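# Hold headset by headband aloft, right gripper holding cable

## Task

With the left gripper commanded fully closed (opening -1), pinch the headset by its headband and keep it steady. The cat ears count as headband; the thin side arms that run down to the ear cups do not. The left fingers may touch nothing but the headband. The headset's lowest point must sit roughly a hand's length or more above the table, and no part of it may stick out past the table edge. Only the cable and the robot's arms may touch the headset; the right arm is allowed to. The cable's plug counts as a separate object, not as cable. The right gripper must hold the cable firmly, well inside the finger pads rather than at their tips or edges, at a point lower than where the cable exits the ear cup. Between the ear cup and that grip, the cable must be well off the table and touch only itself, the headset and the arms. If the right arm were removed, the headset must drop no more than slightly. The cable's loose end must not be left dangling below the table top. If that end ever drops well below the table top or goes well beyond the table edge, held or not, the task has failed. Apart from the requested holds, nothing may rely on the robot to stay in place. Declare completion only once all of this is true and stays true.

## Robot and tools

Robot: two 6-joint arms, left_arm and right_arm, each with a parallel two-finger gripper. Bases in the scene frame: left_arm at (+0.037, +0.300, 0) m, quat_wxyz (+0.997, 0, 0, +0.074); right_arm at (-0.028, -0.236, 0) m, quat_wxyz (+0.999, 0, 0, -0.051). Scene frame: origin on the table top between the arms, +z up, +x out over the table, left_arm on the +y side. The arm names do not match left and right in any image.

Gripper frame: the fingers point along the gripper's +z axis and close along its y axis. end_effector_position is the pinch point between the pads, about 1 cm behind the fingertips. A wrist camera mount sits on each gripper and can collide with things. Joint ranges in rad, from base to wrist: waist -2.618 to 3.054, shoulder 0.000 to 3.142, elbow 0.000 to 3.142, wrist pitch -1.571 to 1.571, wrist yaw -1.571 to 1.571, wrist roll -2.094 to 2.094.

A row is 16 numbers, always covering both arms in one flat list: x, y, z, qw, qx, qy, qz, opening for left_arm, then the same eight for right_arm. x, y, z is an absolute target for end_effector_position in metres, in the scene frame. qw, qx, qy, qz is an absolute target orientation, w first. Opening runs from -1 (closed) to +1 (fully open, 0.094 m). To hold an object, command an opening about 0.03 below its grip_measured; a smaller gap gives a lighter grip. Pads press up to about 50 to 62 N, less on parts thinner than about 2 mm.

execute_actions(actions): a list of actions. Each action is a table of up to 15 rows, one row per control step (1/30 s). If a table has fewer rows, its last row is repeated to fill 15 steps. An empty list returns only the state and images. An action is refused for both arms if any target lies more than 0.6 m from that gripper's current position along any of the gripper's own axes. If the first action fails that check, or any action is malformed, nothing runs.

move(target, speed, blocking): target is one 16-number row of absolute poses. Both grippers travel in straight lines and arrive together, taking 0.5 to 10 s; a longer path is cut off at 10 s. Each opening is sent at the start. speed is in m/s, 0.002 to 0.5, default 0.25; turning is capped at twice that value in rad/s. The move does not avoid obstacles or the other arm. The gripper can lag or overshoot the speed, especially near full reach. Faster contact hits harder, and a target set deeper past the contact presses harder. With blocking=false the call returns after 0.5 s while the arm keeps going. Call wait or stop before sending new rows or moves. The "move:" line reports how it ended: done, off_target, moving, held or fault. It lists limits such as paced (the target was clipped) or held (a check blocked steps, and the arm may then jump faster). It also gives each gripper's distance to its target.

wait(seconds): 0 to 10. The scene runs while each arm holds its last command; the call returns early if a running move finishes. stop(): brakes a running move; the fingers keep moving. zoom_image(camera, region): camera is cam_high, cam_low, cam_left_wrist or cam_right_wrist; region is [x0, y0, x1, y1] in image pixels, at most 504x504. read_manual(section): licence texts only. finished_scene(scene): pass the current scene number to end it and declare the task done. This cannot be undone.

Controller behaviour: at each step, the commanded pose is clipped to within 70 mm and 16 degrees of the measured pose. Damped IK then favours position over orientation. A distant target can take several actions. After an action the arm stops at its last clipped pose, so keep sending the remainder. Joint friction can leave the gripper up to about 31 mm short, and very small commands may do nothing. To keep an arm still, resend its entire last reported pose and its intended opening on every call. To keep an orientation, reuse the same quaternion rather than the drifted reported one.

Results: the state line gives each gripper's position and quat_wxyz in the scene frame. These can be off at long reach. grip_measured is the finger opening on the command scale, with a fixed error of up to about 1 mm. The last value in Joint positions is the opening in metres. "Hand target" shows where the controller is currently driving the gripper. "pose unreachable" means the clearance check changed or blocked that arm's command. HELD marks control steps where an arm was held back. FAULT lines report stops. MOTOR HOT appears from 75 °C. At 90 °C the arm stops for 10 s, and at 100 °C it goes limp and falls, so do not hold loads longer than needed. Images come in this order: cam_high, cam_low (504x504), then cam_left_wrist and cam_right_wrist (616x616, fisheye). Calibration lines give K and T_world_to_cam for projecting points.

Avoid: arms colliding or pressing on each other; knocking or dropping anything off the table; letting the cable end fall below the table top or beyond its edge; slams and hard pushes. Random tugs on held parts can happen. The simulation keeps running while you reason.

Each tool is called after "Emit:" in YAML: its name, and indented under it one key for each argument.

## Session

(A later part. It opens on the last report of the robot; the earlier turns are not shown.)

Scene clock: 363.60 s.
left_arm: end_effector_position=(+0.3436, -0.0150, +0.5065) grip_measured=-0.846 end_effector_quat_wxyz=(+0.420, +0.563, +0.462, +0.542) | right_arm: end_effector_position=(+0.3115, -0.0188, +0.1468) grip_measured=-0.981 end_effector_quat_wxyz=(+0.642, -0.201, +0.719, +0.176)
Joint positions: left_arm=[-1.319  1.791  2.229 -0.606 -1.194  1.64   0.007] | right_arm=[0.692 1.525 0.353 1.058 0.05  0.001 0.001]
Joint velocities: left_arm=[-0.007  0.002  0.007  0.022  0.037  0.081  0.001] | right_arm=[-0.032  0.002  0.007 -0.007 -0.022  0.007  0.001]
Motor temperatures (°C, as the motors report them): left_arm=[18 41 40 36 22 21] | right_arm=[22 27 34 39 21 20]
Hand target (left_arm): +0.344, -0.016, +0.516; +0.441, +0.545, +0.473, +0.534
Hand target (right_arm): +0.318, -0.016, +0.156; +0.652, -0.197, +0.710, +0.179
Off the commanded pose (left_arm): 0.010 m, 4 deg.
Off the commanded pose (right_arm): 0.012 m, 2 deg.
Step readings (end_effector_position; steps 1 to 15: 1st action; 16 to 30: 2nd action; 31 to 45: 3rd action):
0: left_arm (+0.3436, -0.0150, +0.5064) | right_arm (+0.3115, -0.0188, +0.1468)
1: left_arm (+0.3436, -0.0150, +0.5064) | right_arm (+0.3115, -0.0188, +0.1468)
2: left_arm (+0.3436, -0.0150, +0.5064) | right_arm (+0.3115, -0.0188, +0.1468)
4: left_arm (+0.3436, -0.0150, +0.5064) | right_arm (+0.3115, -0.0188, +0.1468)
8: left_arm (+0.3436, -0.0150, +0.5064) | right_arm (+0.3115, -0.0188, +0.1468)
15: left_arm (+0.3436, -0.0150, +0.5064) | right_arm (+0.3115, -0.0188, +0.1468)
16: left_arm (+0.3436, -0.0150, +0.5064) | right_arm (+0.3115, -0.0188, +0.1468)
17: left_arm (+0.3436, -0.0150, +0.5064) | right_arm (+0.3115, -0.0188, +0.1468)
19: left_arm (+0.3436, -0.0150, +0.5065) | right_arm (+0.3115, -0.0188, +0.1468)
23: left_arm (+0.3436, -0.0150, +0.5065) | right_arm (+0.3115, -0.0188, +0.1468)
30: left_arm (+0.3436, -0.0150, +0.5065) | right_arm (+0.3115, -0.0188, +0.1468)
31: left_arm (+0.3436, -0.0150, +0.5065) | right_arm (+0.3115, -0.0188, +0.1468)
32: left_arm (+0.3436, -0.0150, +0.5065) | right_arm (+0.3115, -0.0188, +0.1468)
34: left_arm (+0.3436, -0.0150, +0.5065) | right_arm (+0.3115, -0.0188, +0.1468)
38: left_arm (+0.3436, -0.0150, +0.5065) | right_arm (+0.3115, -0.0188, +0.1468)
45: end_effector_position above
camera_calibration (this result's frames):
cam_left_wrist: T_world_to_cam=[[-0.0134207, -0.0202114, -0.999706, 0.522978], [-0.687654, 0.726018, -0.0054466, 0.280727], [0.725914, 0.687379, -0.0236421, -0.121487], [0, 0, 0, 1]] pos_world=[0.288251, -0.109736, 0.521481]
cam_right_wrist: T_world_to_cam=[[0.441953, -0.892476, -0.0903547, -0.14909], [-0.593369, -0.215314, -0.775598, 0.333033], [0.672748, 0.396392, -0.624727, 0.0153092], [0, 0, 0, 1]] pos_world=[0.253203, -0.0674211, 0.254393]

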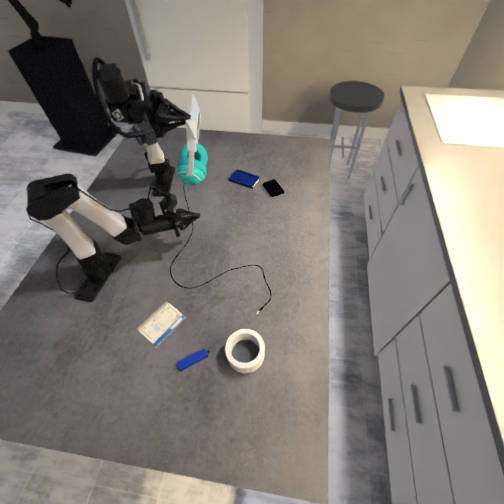

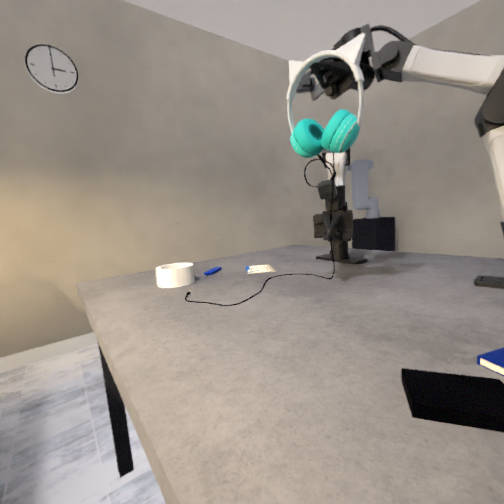

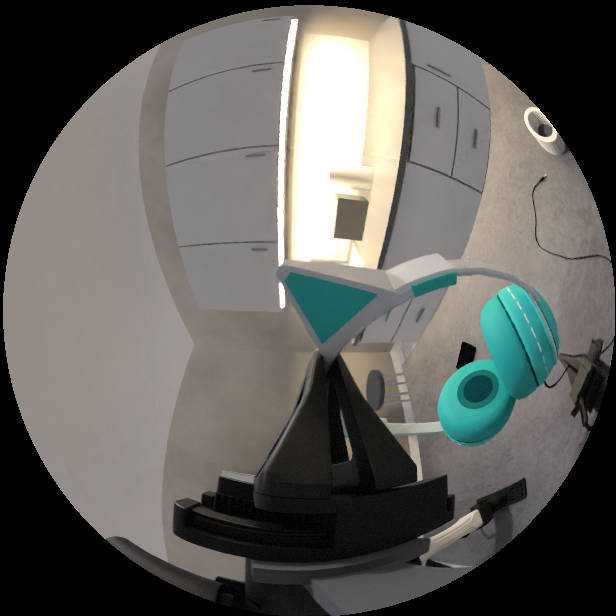

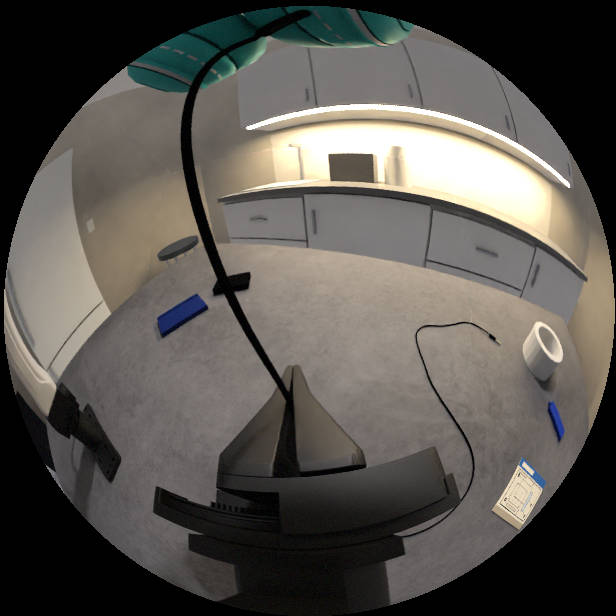

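Emit:
finished_scene:
  scene: 2

The scene is finished: the task was done.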